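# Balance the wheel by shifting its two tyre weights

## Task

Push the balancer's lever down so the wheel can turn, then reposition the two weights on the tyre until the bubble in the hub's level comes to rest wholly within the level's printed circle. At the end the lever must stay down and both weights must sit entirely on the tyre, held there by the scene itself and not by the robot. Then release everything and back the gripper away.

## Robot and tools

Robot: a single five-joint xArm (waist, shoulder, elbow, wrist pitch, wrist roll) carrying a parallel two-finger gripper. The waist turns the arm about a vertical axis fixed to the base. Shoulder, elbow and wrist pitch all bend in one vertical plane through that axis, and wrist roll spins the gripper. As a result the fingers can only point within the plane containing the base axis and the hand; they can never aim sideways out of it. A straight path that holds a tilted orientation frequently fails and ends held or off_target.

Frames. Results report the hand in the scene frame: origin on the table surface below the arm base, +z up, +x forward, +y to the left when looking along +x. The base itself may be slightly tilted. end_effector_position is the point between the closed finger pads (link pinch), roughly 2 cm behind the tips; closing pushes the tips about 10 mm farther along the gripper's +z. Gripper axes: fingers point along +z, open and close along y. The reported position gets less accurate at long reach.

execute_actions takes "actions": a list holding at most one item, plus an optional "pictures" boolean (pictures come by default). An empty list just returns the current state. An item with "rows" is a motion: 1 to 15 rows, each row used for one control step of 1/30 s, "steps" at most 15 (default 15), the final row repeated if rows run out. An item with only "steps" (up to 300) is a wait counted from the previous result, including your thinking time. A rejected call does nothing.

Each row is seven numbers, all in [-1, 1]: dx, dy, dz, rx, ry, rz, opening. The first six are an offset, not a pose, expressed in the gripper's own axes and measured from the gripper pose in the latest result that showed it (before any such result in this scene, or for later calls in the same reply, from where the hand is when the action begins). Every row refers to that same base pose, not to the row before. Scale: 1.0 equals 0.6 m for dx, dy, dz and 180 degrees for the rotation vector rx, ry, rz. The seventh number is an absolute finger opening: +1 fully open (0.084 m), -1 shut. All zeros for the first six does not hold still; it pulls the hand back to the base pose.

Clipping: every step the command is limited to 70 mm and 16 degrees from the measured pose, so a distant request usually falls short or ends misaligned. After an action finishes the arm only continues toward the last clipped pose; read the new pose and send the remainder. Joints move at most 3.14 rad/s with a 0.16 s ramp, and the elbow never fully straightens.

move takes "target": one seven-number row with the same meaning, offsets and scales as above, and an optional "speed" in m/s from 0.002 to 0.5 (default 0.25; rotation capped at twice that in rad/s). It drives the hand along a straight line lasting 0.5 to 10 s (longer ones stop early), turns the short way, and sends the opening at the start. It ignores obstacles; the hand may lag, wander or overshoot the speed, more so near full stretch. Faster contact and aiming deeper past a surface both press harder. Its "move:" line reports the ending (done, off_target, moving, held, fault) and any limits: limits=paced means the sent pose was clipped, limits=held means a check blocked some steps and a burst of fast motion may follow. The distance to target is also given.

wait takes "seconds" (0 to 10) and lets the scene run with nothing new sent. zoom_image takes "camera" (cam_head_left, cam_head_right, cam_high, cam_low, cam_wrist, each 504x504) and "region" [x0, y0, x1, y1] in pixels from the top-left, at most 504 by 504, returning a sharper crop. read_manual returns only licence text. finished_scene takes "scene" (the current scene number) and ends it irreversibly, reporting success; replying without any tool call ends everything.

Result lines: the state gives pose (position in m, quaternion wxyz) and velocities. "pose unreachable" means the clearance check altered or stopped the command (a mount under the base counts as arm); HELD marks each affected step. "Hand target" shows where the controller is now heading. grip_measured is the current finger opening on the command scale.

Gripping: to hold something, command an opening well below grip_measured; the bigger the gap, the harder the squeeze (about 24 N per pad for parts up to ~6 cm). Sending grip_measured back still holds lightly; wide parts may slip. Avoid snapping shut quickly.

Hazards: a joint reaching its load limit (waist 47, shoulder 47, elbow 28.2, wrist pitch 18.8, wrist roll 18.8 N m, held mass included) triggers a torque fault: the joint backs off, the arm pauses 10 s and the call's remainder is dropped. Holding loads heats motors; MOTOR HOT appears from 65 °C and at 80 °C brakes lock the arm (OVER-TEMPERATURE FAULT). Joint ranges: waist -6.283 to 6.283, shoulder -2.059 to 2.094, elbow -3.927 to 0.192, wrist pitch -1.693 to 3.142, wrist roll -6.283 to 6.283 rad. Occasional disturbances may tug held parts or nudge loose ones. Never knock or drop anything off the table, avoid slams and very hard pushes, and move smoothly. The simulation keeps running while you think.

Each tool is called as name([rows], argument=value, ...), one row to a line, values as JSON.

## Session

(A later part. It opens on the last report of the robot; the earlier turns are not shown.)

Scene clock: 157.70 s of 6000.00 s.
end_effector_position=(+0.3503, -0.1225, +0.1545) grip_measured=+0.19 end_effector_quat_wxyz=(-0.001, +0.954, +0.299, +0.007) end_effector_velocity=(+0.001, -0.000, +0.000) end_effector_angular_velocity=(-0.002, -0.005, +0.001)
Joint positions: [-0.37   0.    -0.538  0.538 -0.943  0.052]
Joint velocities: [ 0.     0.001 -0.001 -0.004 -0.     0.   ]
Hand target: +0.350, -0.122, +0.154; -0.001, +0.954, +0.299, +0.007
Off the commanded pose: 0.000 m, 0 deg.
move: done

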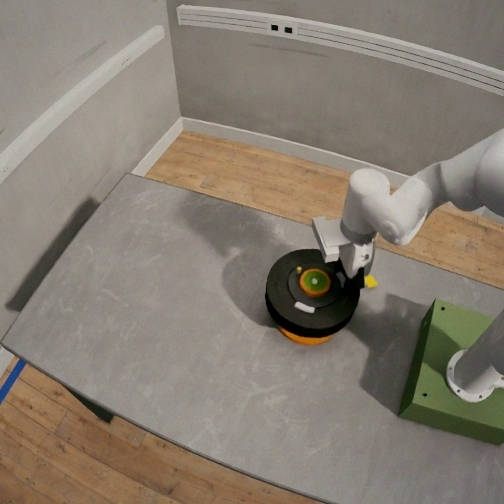

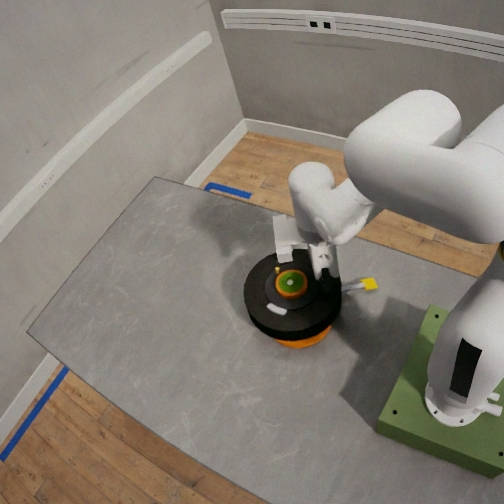

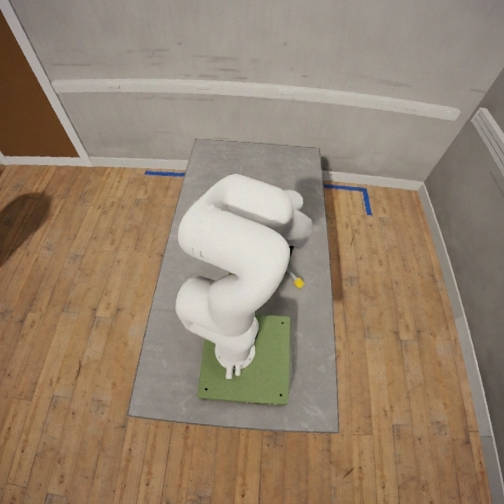

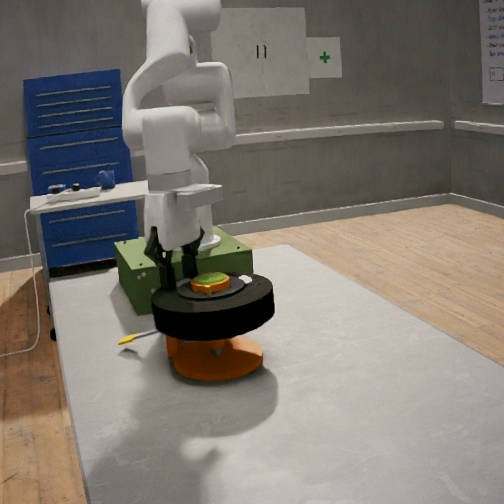

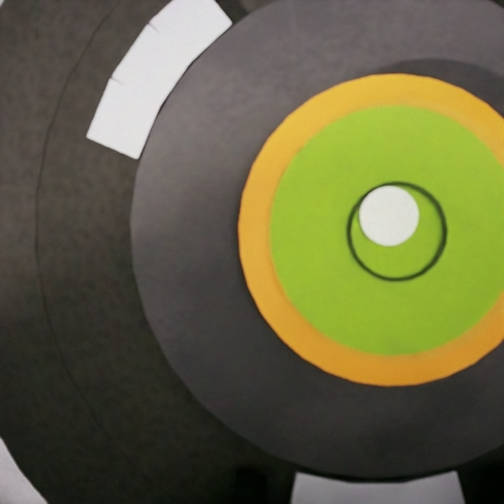

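Touching. Close, lift, shift.

move(target=[0, 0, 0, 0, 0, 0, -0.4], speed=0.01)

move(target=[0, 0, -0.032, 0, 0, 0, -0.4], speed=0.03)

move(target=[0.0006, -0.0118, 0, 0, 0, 0.0306, -0.4], speed=0.05)

Scene clock: 162.70 s of 6000.00 s.
end_effector_position=(+0.3503, -0.1225, +0.1545) grip_measured=-0.10 end_effector_quat_wxyz=(-0.001, +0.954, +0.299, +0.007) end_effector_velocity=(-0.000, +0.000, -0.000) end_effector_angular_velocity=(+0.000, +0.001, +0.000)
Joint positions: [-0.37   0.    -0.538  0.538 -0.943  0.04 ]
Joint velocities: [ 0.  0.  0.  0.  0. -0.]
Hand target: +0.350, -0.122, +0.154; -0.001, +0.954, +0.299, +0.007
Off the commanded pose: 0.000 m, 0 deg.
After step 90, 1.30 s passed at rest.
move: done

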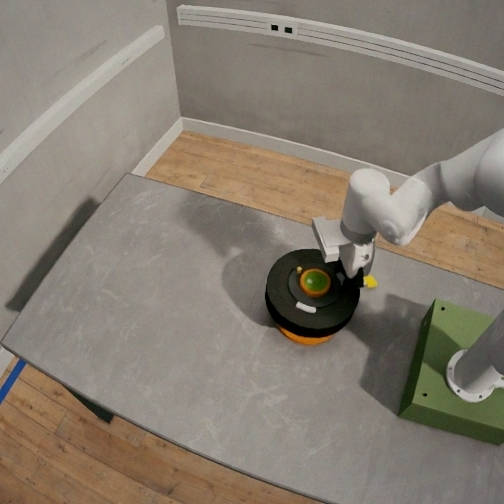

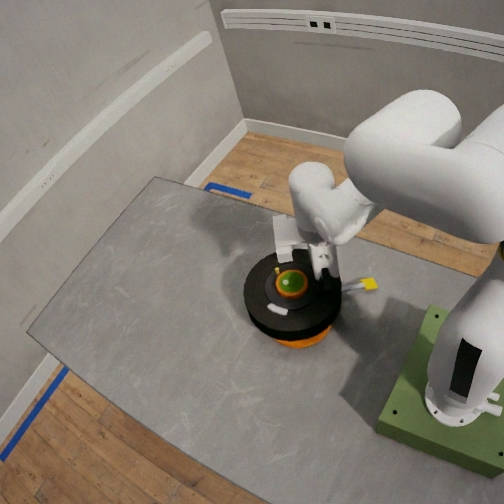

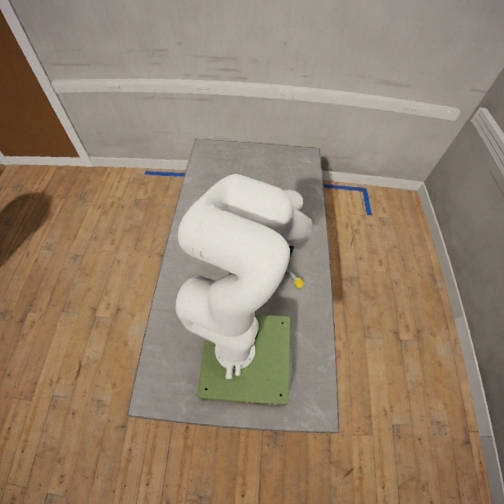

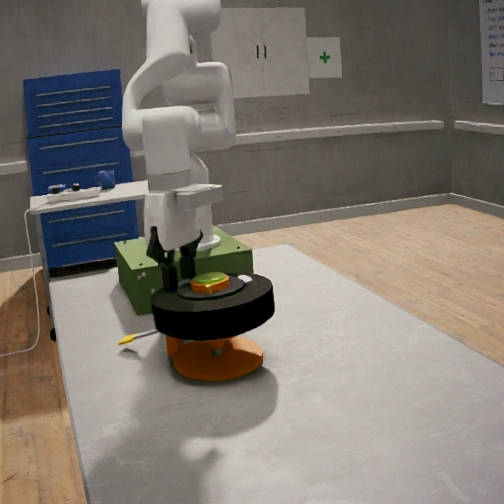

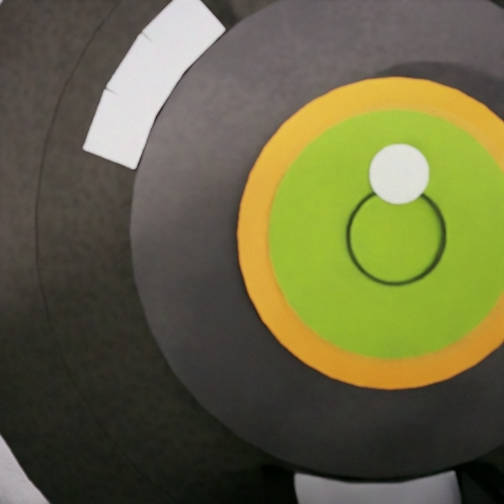

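Scene clock: 163.60 s of 6000.00 s.
end_effector_position=(+0.3500, -0.1226, +0.1736) grip_measured=-0.10 end_effector_quat_wxyz=(-0.001, +0.954, +0.299, +0.007) end_effector_velocity=(-0.002, +0.001, -0.000) end_effector_angular_velocity=(+0.001, +0.004, +0.000)
Joint positions: [-0.37  -0.057 -0.547  0.604 -0.943  0.04 ]
Joint velocities: [-0.    -0.002  0.002  0.004  0.     0.   ]
Hand target: +0.350, -0.123, +0.174; -0.001, +0.954, +0.299, +0.007
Off the commanded pose: 0.000 m, 0 deg.
move: done

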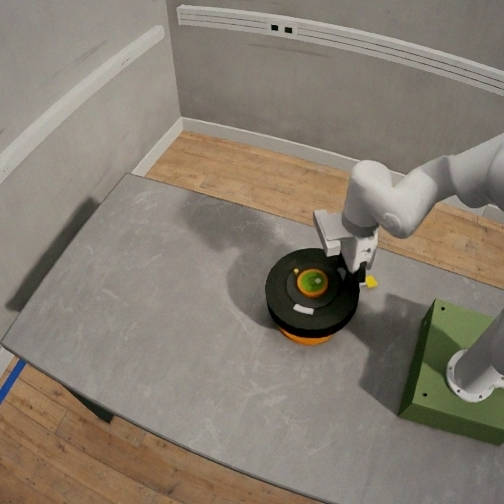

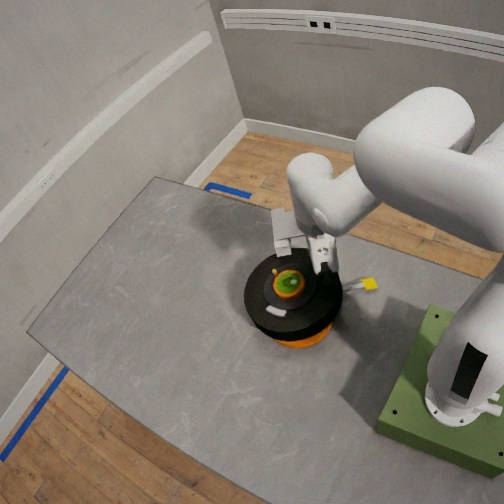

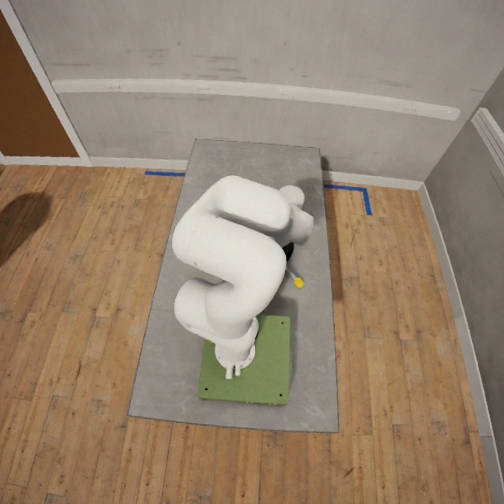

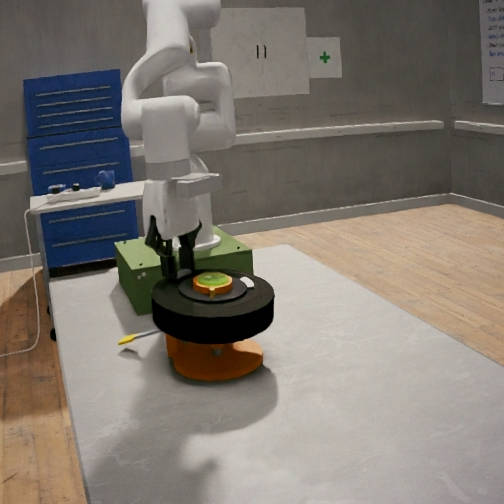

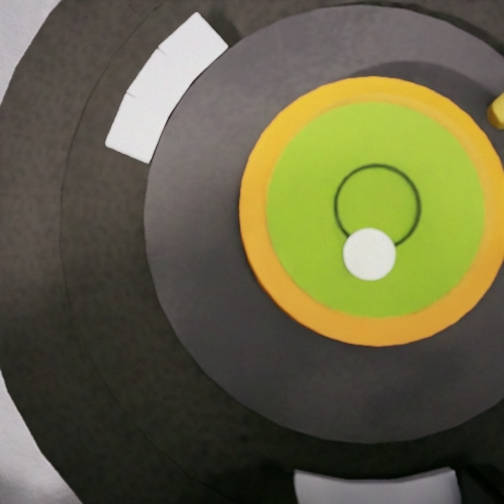

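Scene clock: 164.80 s of 6000.00 s.
end_effector_position=(+0.3462, -0.1166, +0.1736) grip_measured=-0.10 end_effector_quat_wxyz=(-0.002, +0.967, +0.253, +0.007) end_effector_velocity=(-0.001, +0.000, -0.000) end_effector_angular_velocity=(+0.000, +0.000, -0.006)
Joint positions: [-0.358 -0.074 -0.527  0.601 -0.835  0.04 ]
Joint velocities: [ 0.    -0.001  0.002 -0.001  0.007 -0.   ]
Hand target: +0.346, -0.117, +0.174; -0.002, +0.967, +0.253, +0.007
Off the commanded pose: 0.000 m, 0 deg.
move: done

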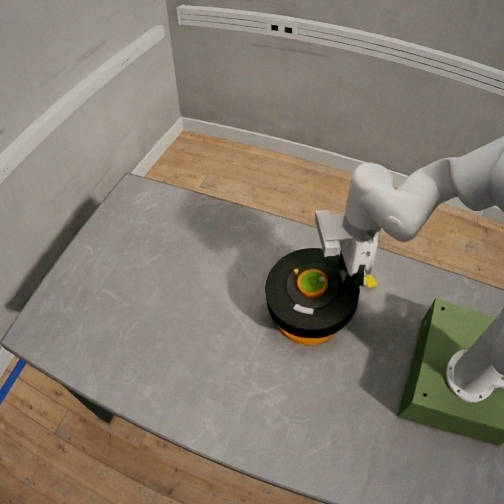

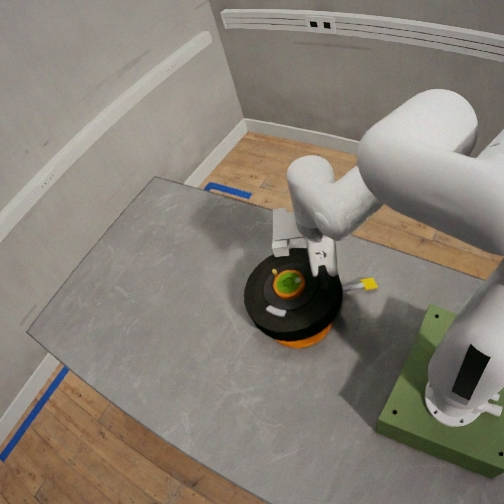

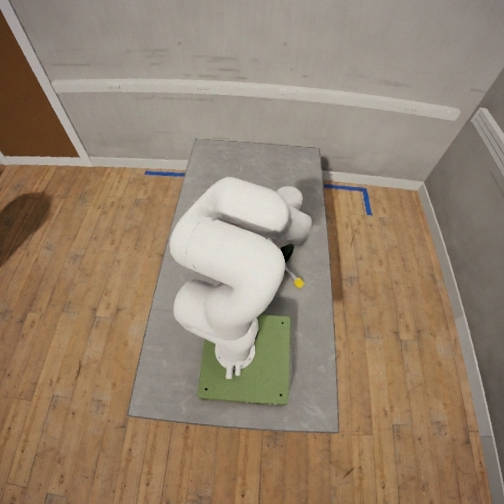

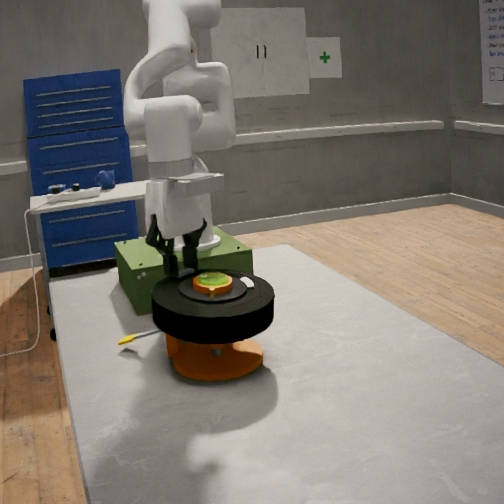

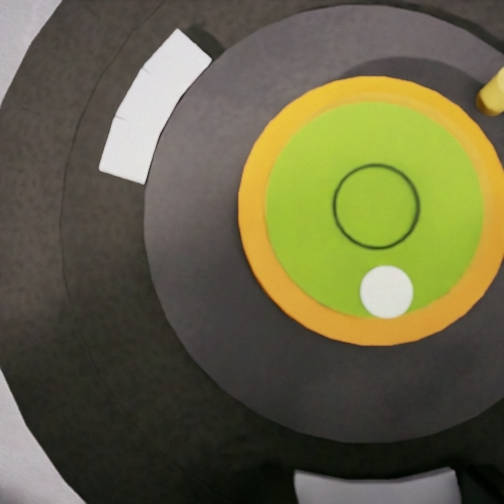

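move(target=[0, 0, 0.0265, 0, 0, 0, -0.4], speed=0.009)

move(target=[0, 0, 0, 0, 0, 0, 0.3], speed=0.005)

move(target=[0, 0, -0.105, 0, 0, 0, 0.3], speed=0.06)

wait(seconds=1.5)

Scene clock: 179.50 s of 6000.00 s.
end_effector_position=(+0.3464, -0.1165, +0.1577) grip_measured=-0.10 end_effector_quat_wxyz=(-0.002, +0.967, +0.253, +0.007) end_effector_velocity=(+0.001, -0.000, +0.000) end_effector_angular_velocity=(-0.001, -0.002, -0.000)
Joint positions: [-0.358 -0.026 -0.519  0.546 -0.835  0.04 ]
Joint velocities: [-0.     0.001 -0.002 -0.001 -0.     0.   ]
Hand target: +0.346, -0.116, +0.158; -0.002, +0.967, +0.253, +0.007
Off the commanded pose: 0.000 m, 0 deg.
After step 90, 9.70 s passed at rest.
move: done

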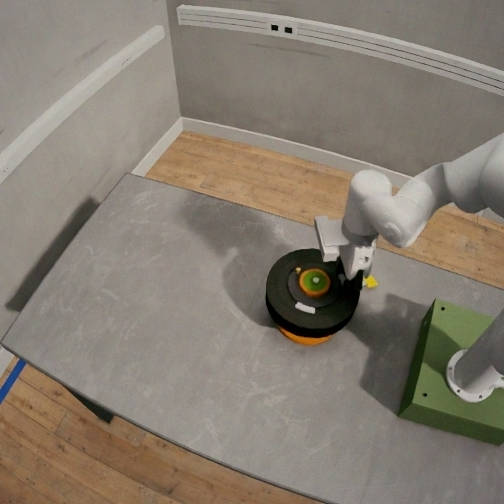

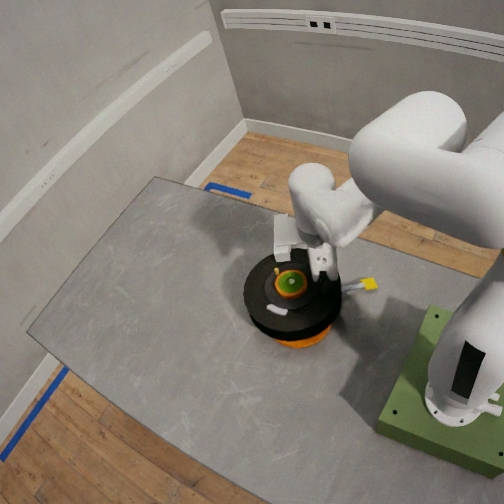

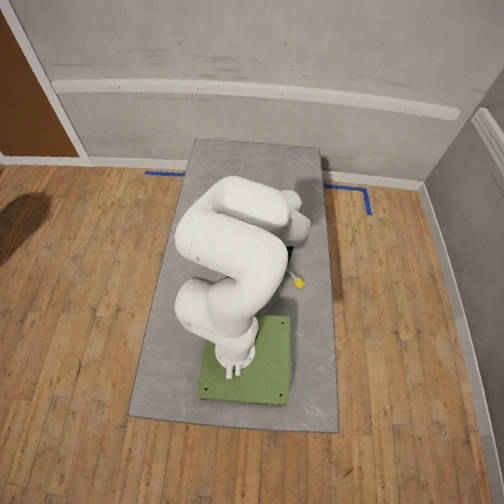

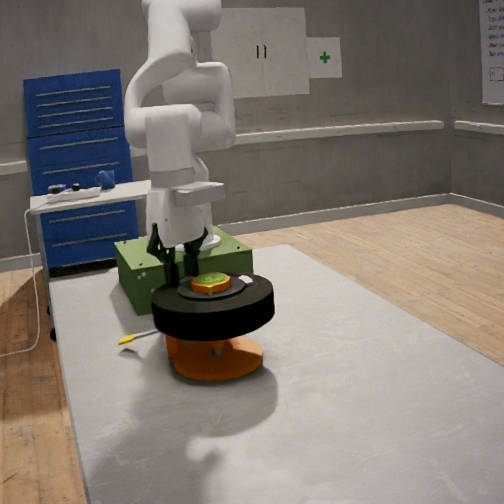

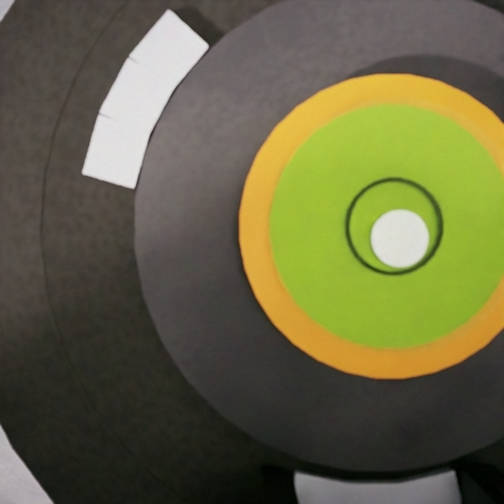

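Scene clock: 180.00 s of 6000.00 s.
end_effector_position=(+0.3465, -0.1165, +0.1577) grip_measured=+0.29 end_effector_quat_wxyz=(-0.002, +0.967, +0.253, +0.007) end_effector_velocity=(-0.000, +0.000, -0.000) end_effector_angular_velocity=(+0.000, +0.000, +0.000)
Joint positions: [-0.358 -0.026 -0.519  0.546 -0.835  0.056]
Joint velocities: [ 0. -0.  0.  0.  0. -0.]
Hand target: +0.346, -0.116, +0.158; -0.002, +0.967, +0.253, +0.007
Off the commanded pose: 0.000 m, 0 deg.
move: done

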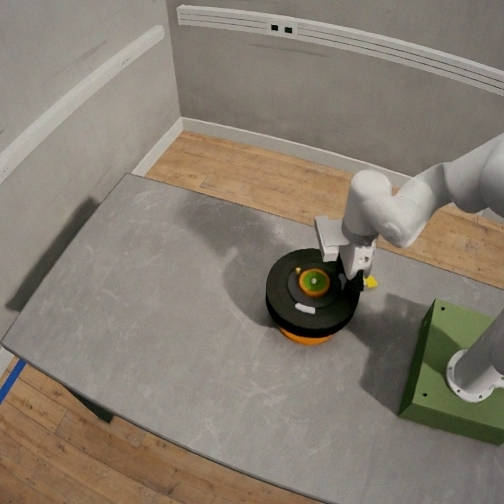

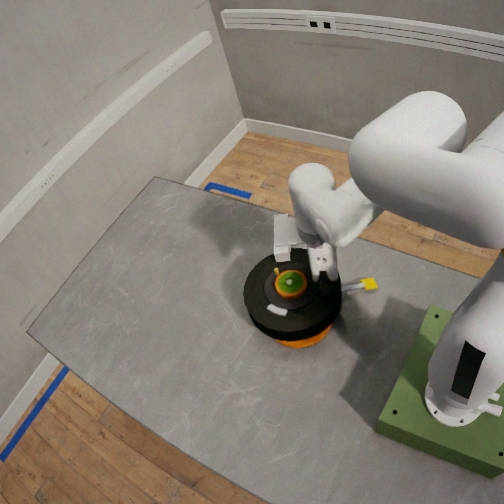

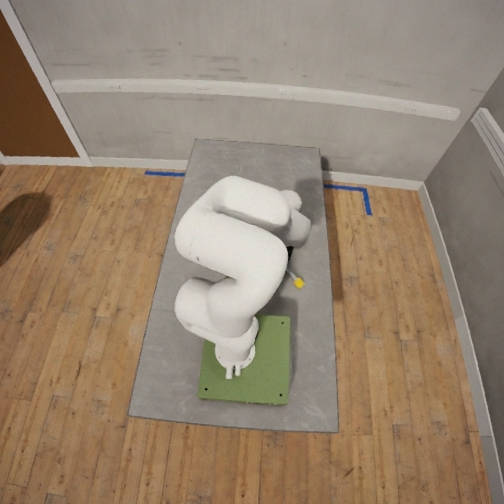

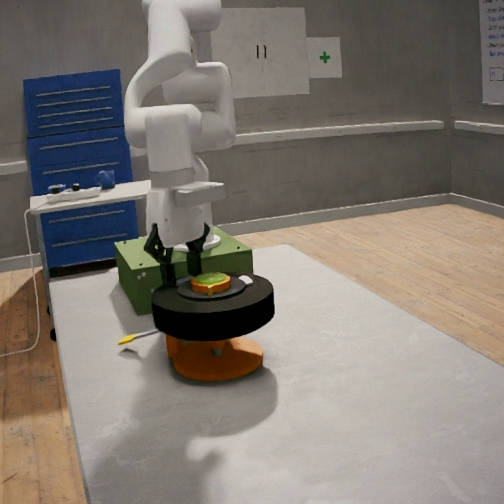

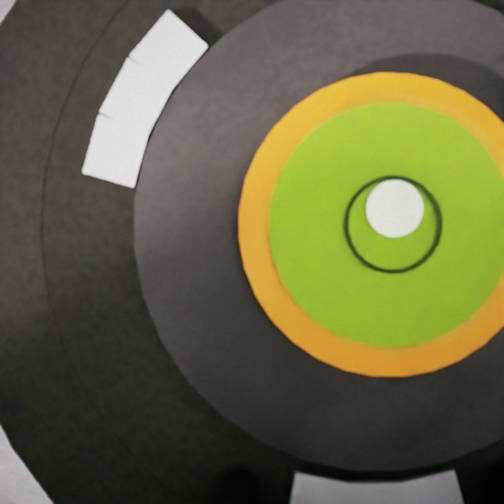

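Scene clock: 181.37 s of 6000.00 s.
end_effector_position=(+0.3454, -0.1168, +0.2205) grip_measured=+0.29 end_effector_quat_wxyz=(-0.002, +0.967, +0.253, +0.007) end_effector_velocity=(-0.000, -0.000, +0.001) end_effector_angular_velocity=(+0.000, +0.001, -0.000)
Joint positions: [-0.358 -0.197 -0.568  0.765 -0.835  0.056]
Joint velocities: [-0.    -0.002 -0.002  0.004  0.     0.   ]
Hand target: +0.346, -0.117, +0.221; -0.002, +0.967, +0.253, +0.007
Off the commanded pose: 0.000 m, 0 deg.
move: done

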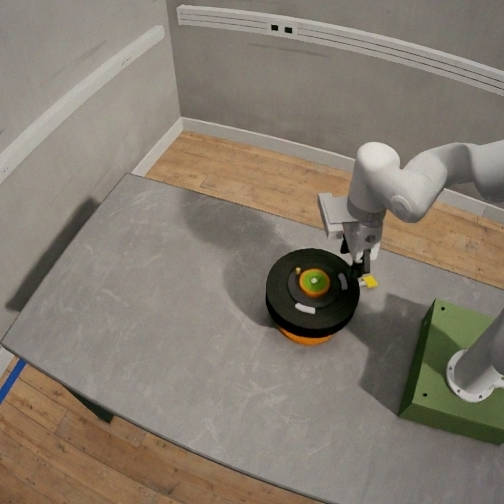

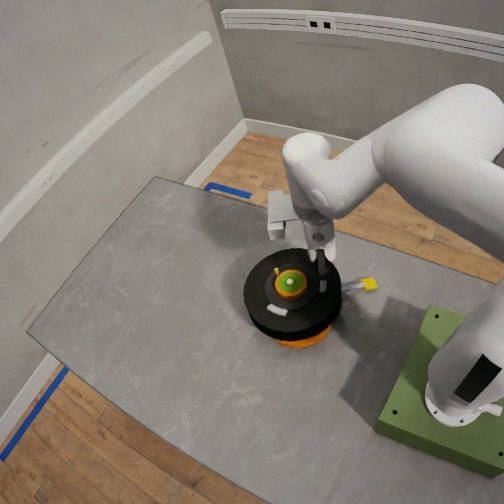

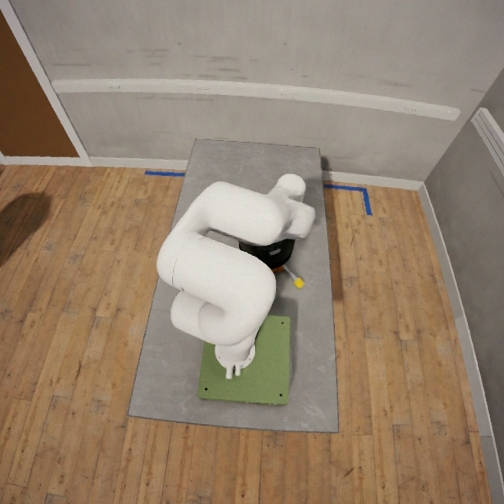

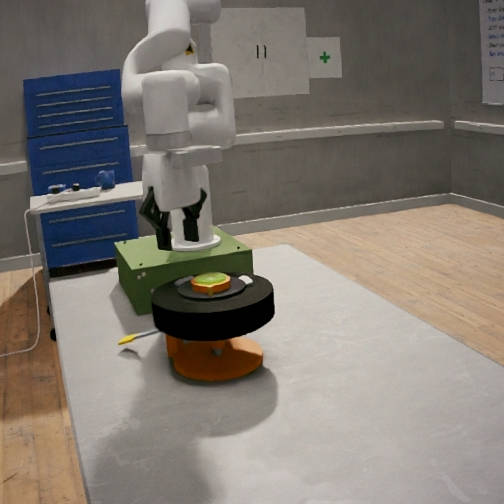

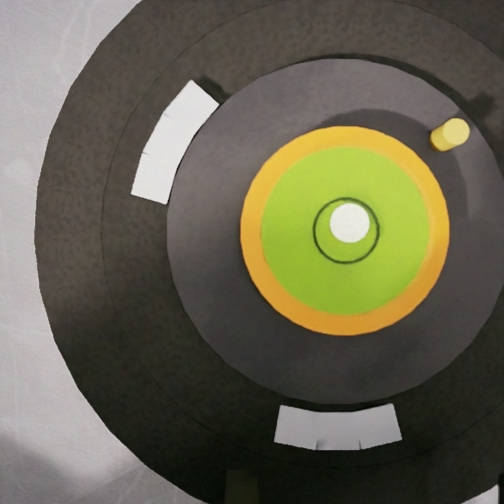

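Scene clock: 182.87 s of 6000.00 s.
end_effector_position=(+0.3455, -0.1169, +0.2207) grip_measured=+0.29 end_effector_quat_wxyz=(-0.002, +0.967, +0.253, +0.007) end_effector_velocity=(-0.000, -0.000, -0.000) end_effector_angular_velocity=(+0.000, +0.000, -0.000)
Joint positions: [-0.358 -0.197 -0.568  0.766 -0.835  0.056]
Joint velocities: [-0.     0.001  0.    -0.    -0.    -0.   ]
Hand target: +0.346, -0.117, +0.221; -0.002, +0.967, +0.253, +0.007
Off the commanded pose: 0.000 m, 0 deg.
Steps of this call (steps 1 to 45: nothing new was sent). Readings (end_effector_position):
1: (+0.3454, -0.1168, +0.2205)
2: (+0.3454, -0.1168, +0.2205)
4: (+0.3454, -0.1169, +0.2206)
8: (+0.3455, -0.1169, +0.2207)
45: the state above

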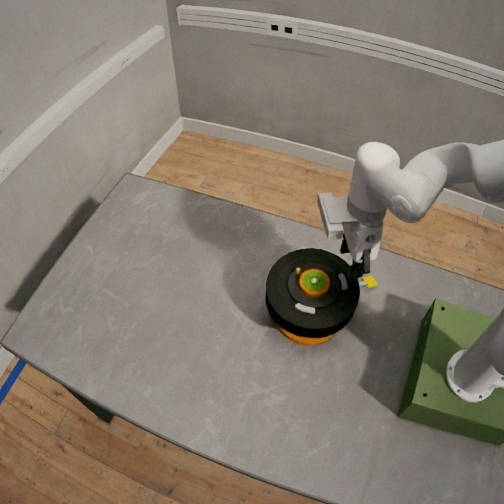

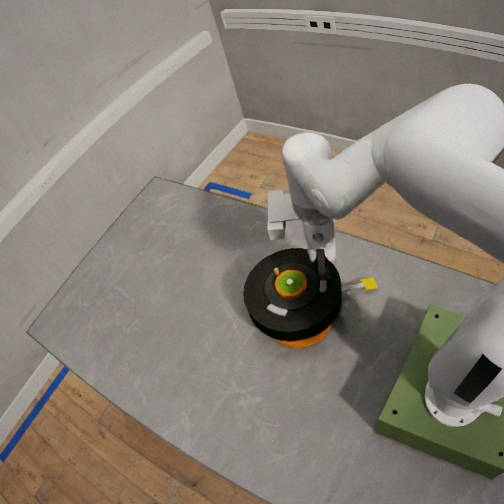

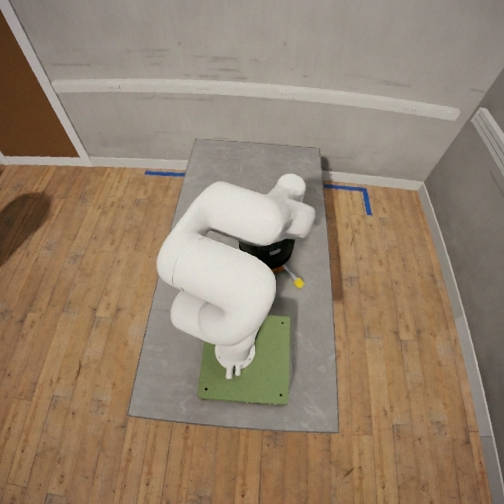

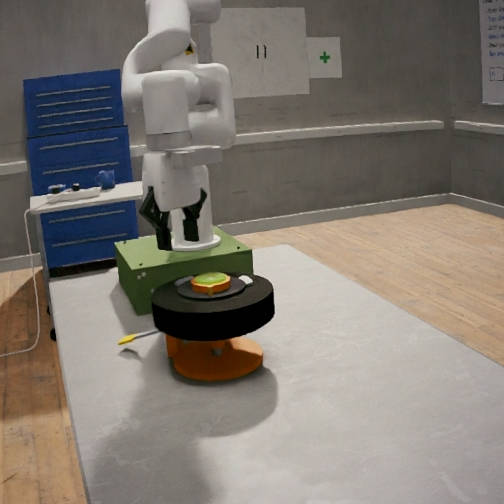

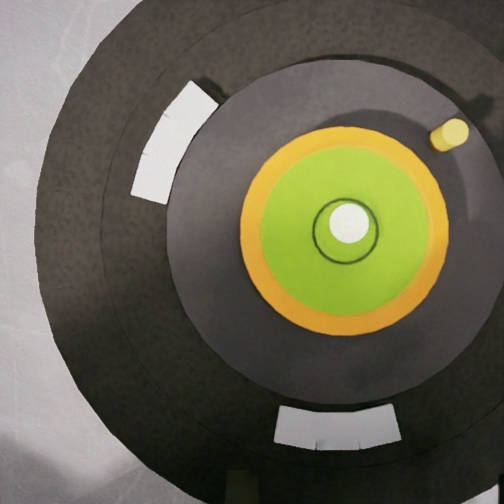

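zoom_image(camera="cam_wrist", region=[296, 180, 396, 280])

Region (296, 180, 396, 280) of cam_wrist's 504x504 image, scaled by 5.040, with more detail than that image has.

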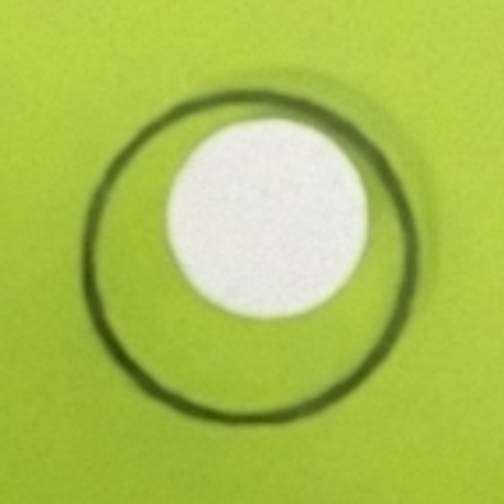

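move(target=[0.012, 0.05, -0.05, 0, 0, 0, 0.3], speed=0.1)

zoom_image(camera="cam_wrist", region=[202, 202, 302, 302])

Scene clock: 189.23 s of 6000.00 s.
end_effector_position=(+0.3659, -0.1395, +0.2506) grip_measured=+0.29 end_effector_quat_wxyz=(-0.002, +0.967, +0.253, +0.007) end_effector_velocity=(+0.001, -0.001, +0.001) end_effector_angular_velocity=(-0.000, -0.001, -0.000)
Joint positions: [-0.395 -0.164 -0.7    0.865 -0.872  0.056]
Joint velocities: [-0.001  0.001 -0.005  0.003 -0.001 -0.   ]
Hand target: +0.366, -0.140, +0.251; -0.002, +0.967, +0.253, +0.007
Off the commanded pose: 0.000 m, 0 deg.
After step 90, 2.57 s passed at rest.
move: done

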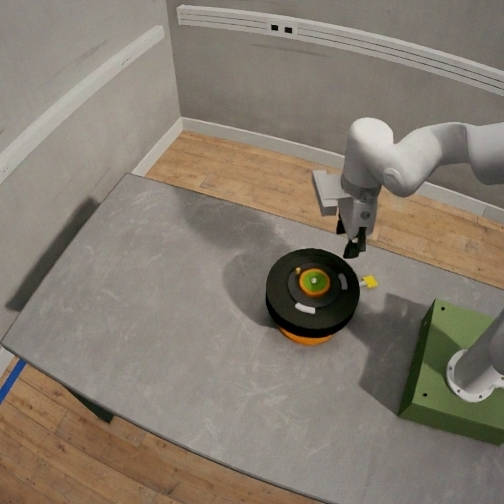

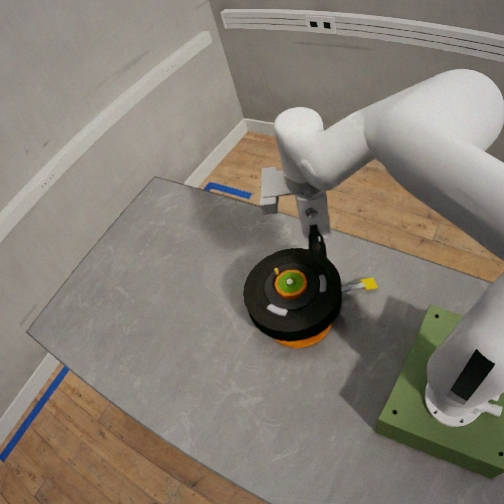

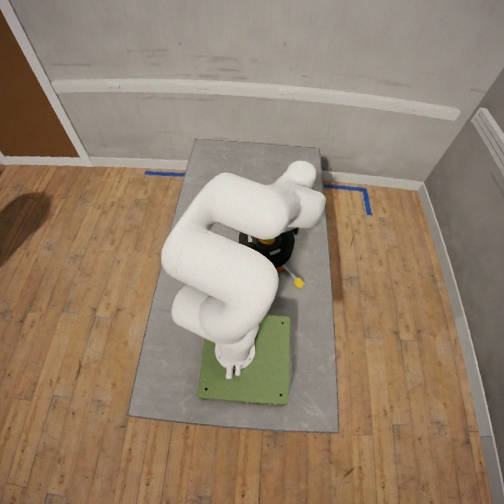

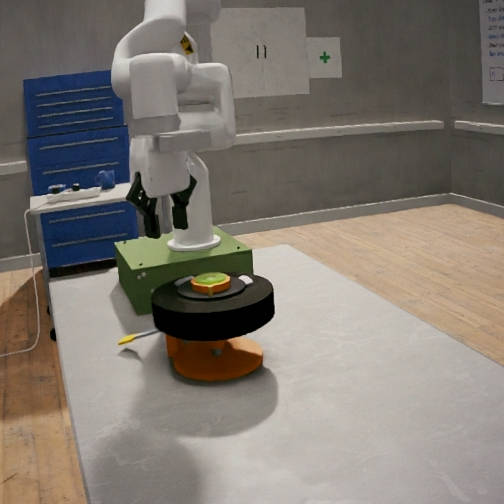

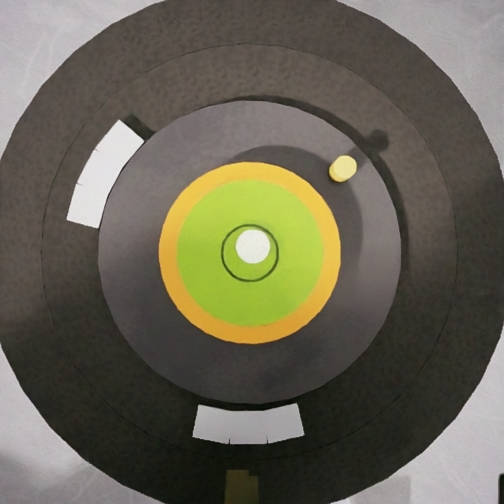

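Region (202, 202, 302, 302) of cam_wrist's 504x504 image, scaled by 5.040, with more detail than that image has.

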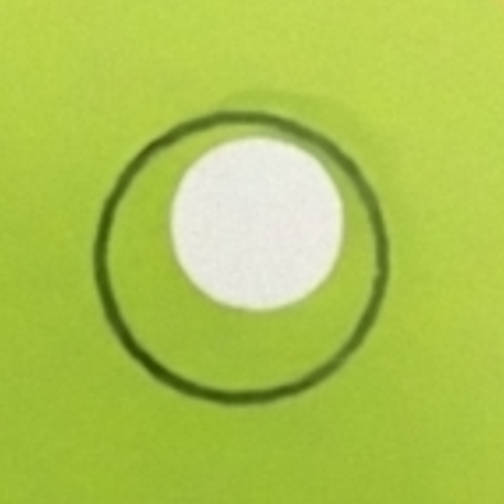

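move(target=[-0.0115, -0.05, 0.135, 0, 0, 0, 0.2], speed=0.12)

Scene clock: 195.87 s of 6000.00 s.
end_effector_position=(+0.3466, -0.1164, +0.1699) grip_measured=+0.19 end_effector_quat_wxyz=(-0.002, +0.967, +0.253, +0.007) end_effector_velocity=(-0.001, +0.001, -0.002) end_effector_angular_velocity=(+0.001, +0.002, -0.000)
Joint positions: [-0.357 -0.063 -0.526  0.588 -0.834  0.052]
Joint velocities: [ 0.001  0.003  0.004 -0.005  0.001 -0.   ]
Hand target: +0.346, -0.116, +0.169; -0.002, +0.967, +0.253, +0.007
Off the commanded pose: 0.001 m, 0 deg.
After step 90, 2.53 s passed at rest.
move: done

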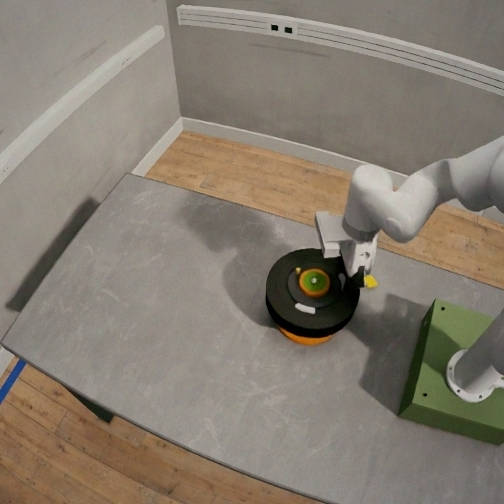

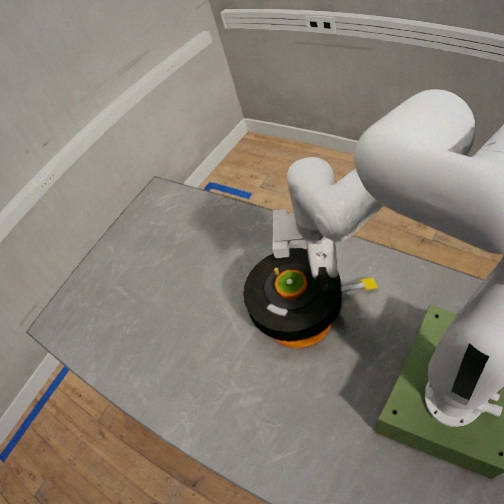

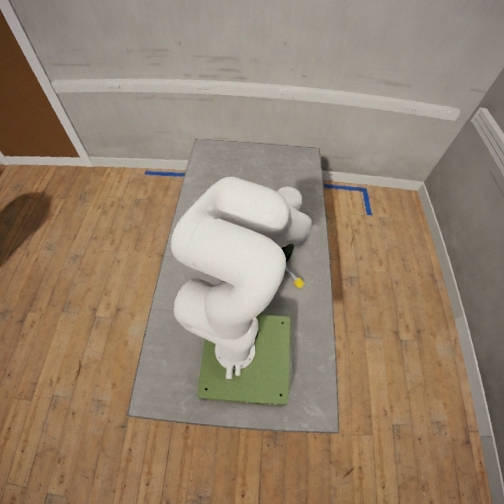

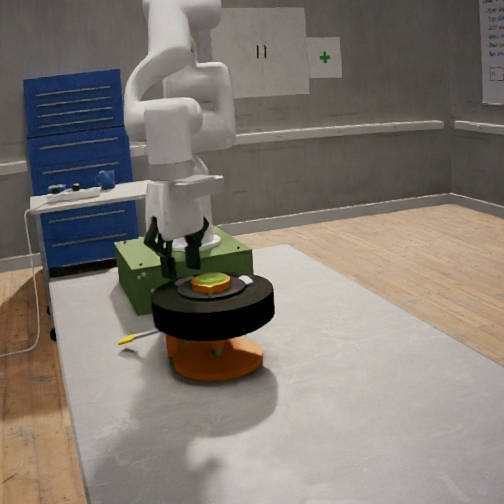

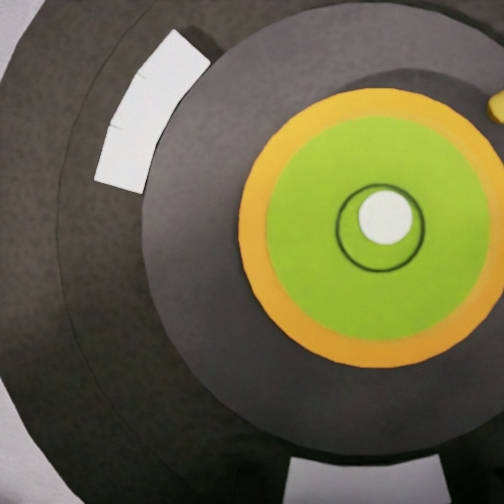

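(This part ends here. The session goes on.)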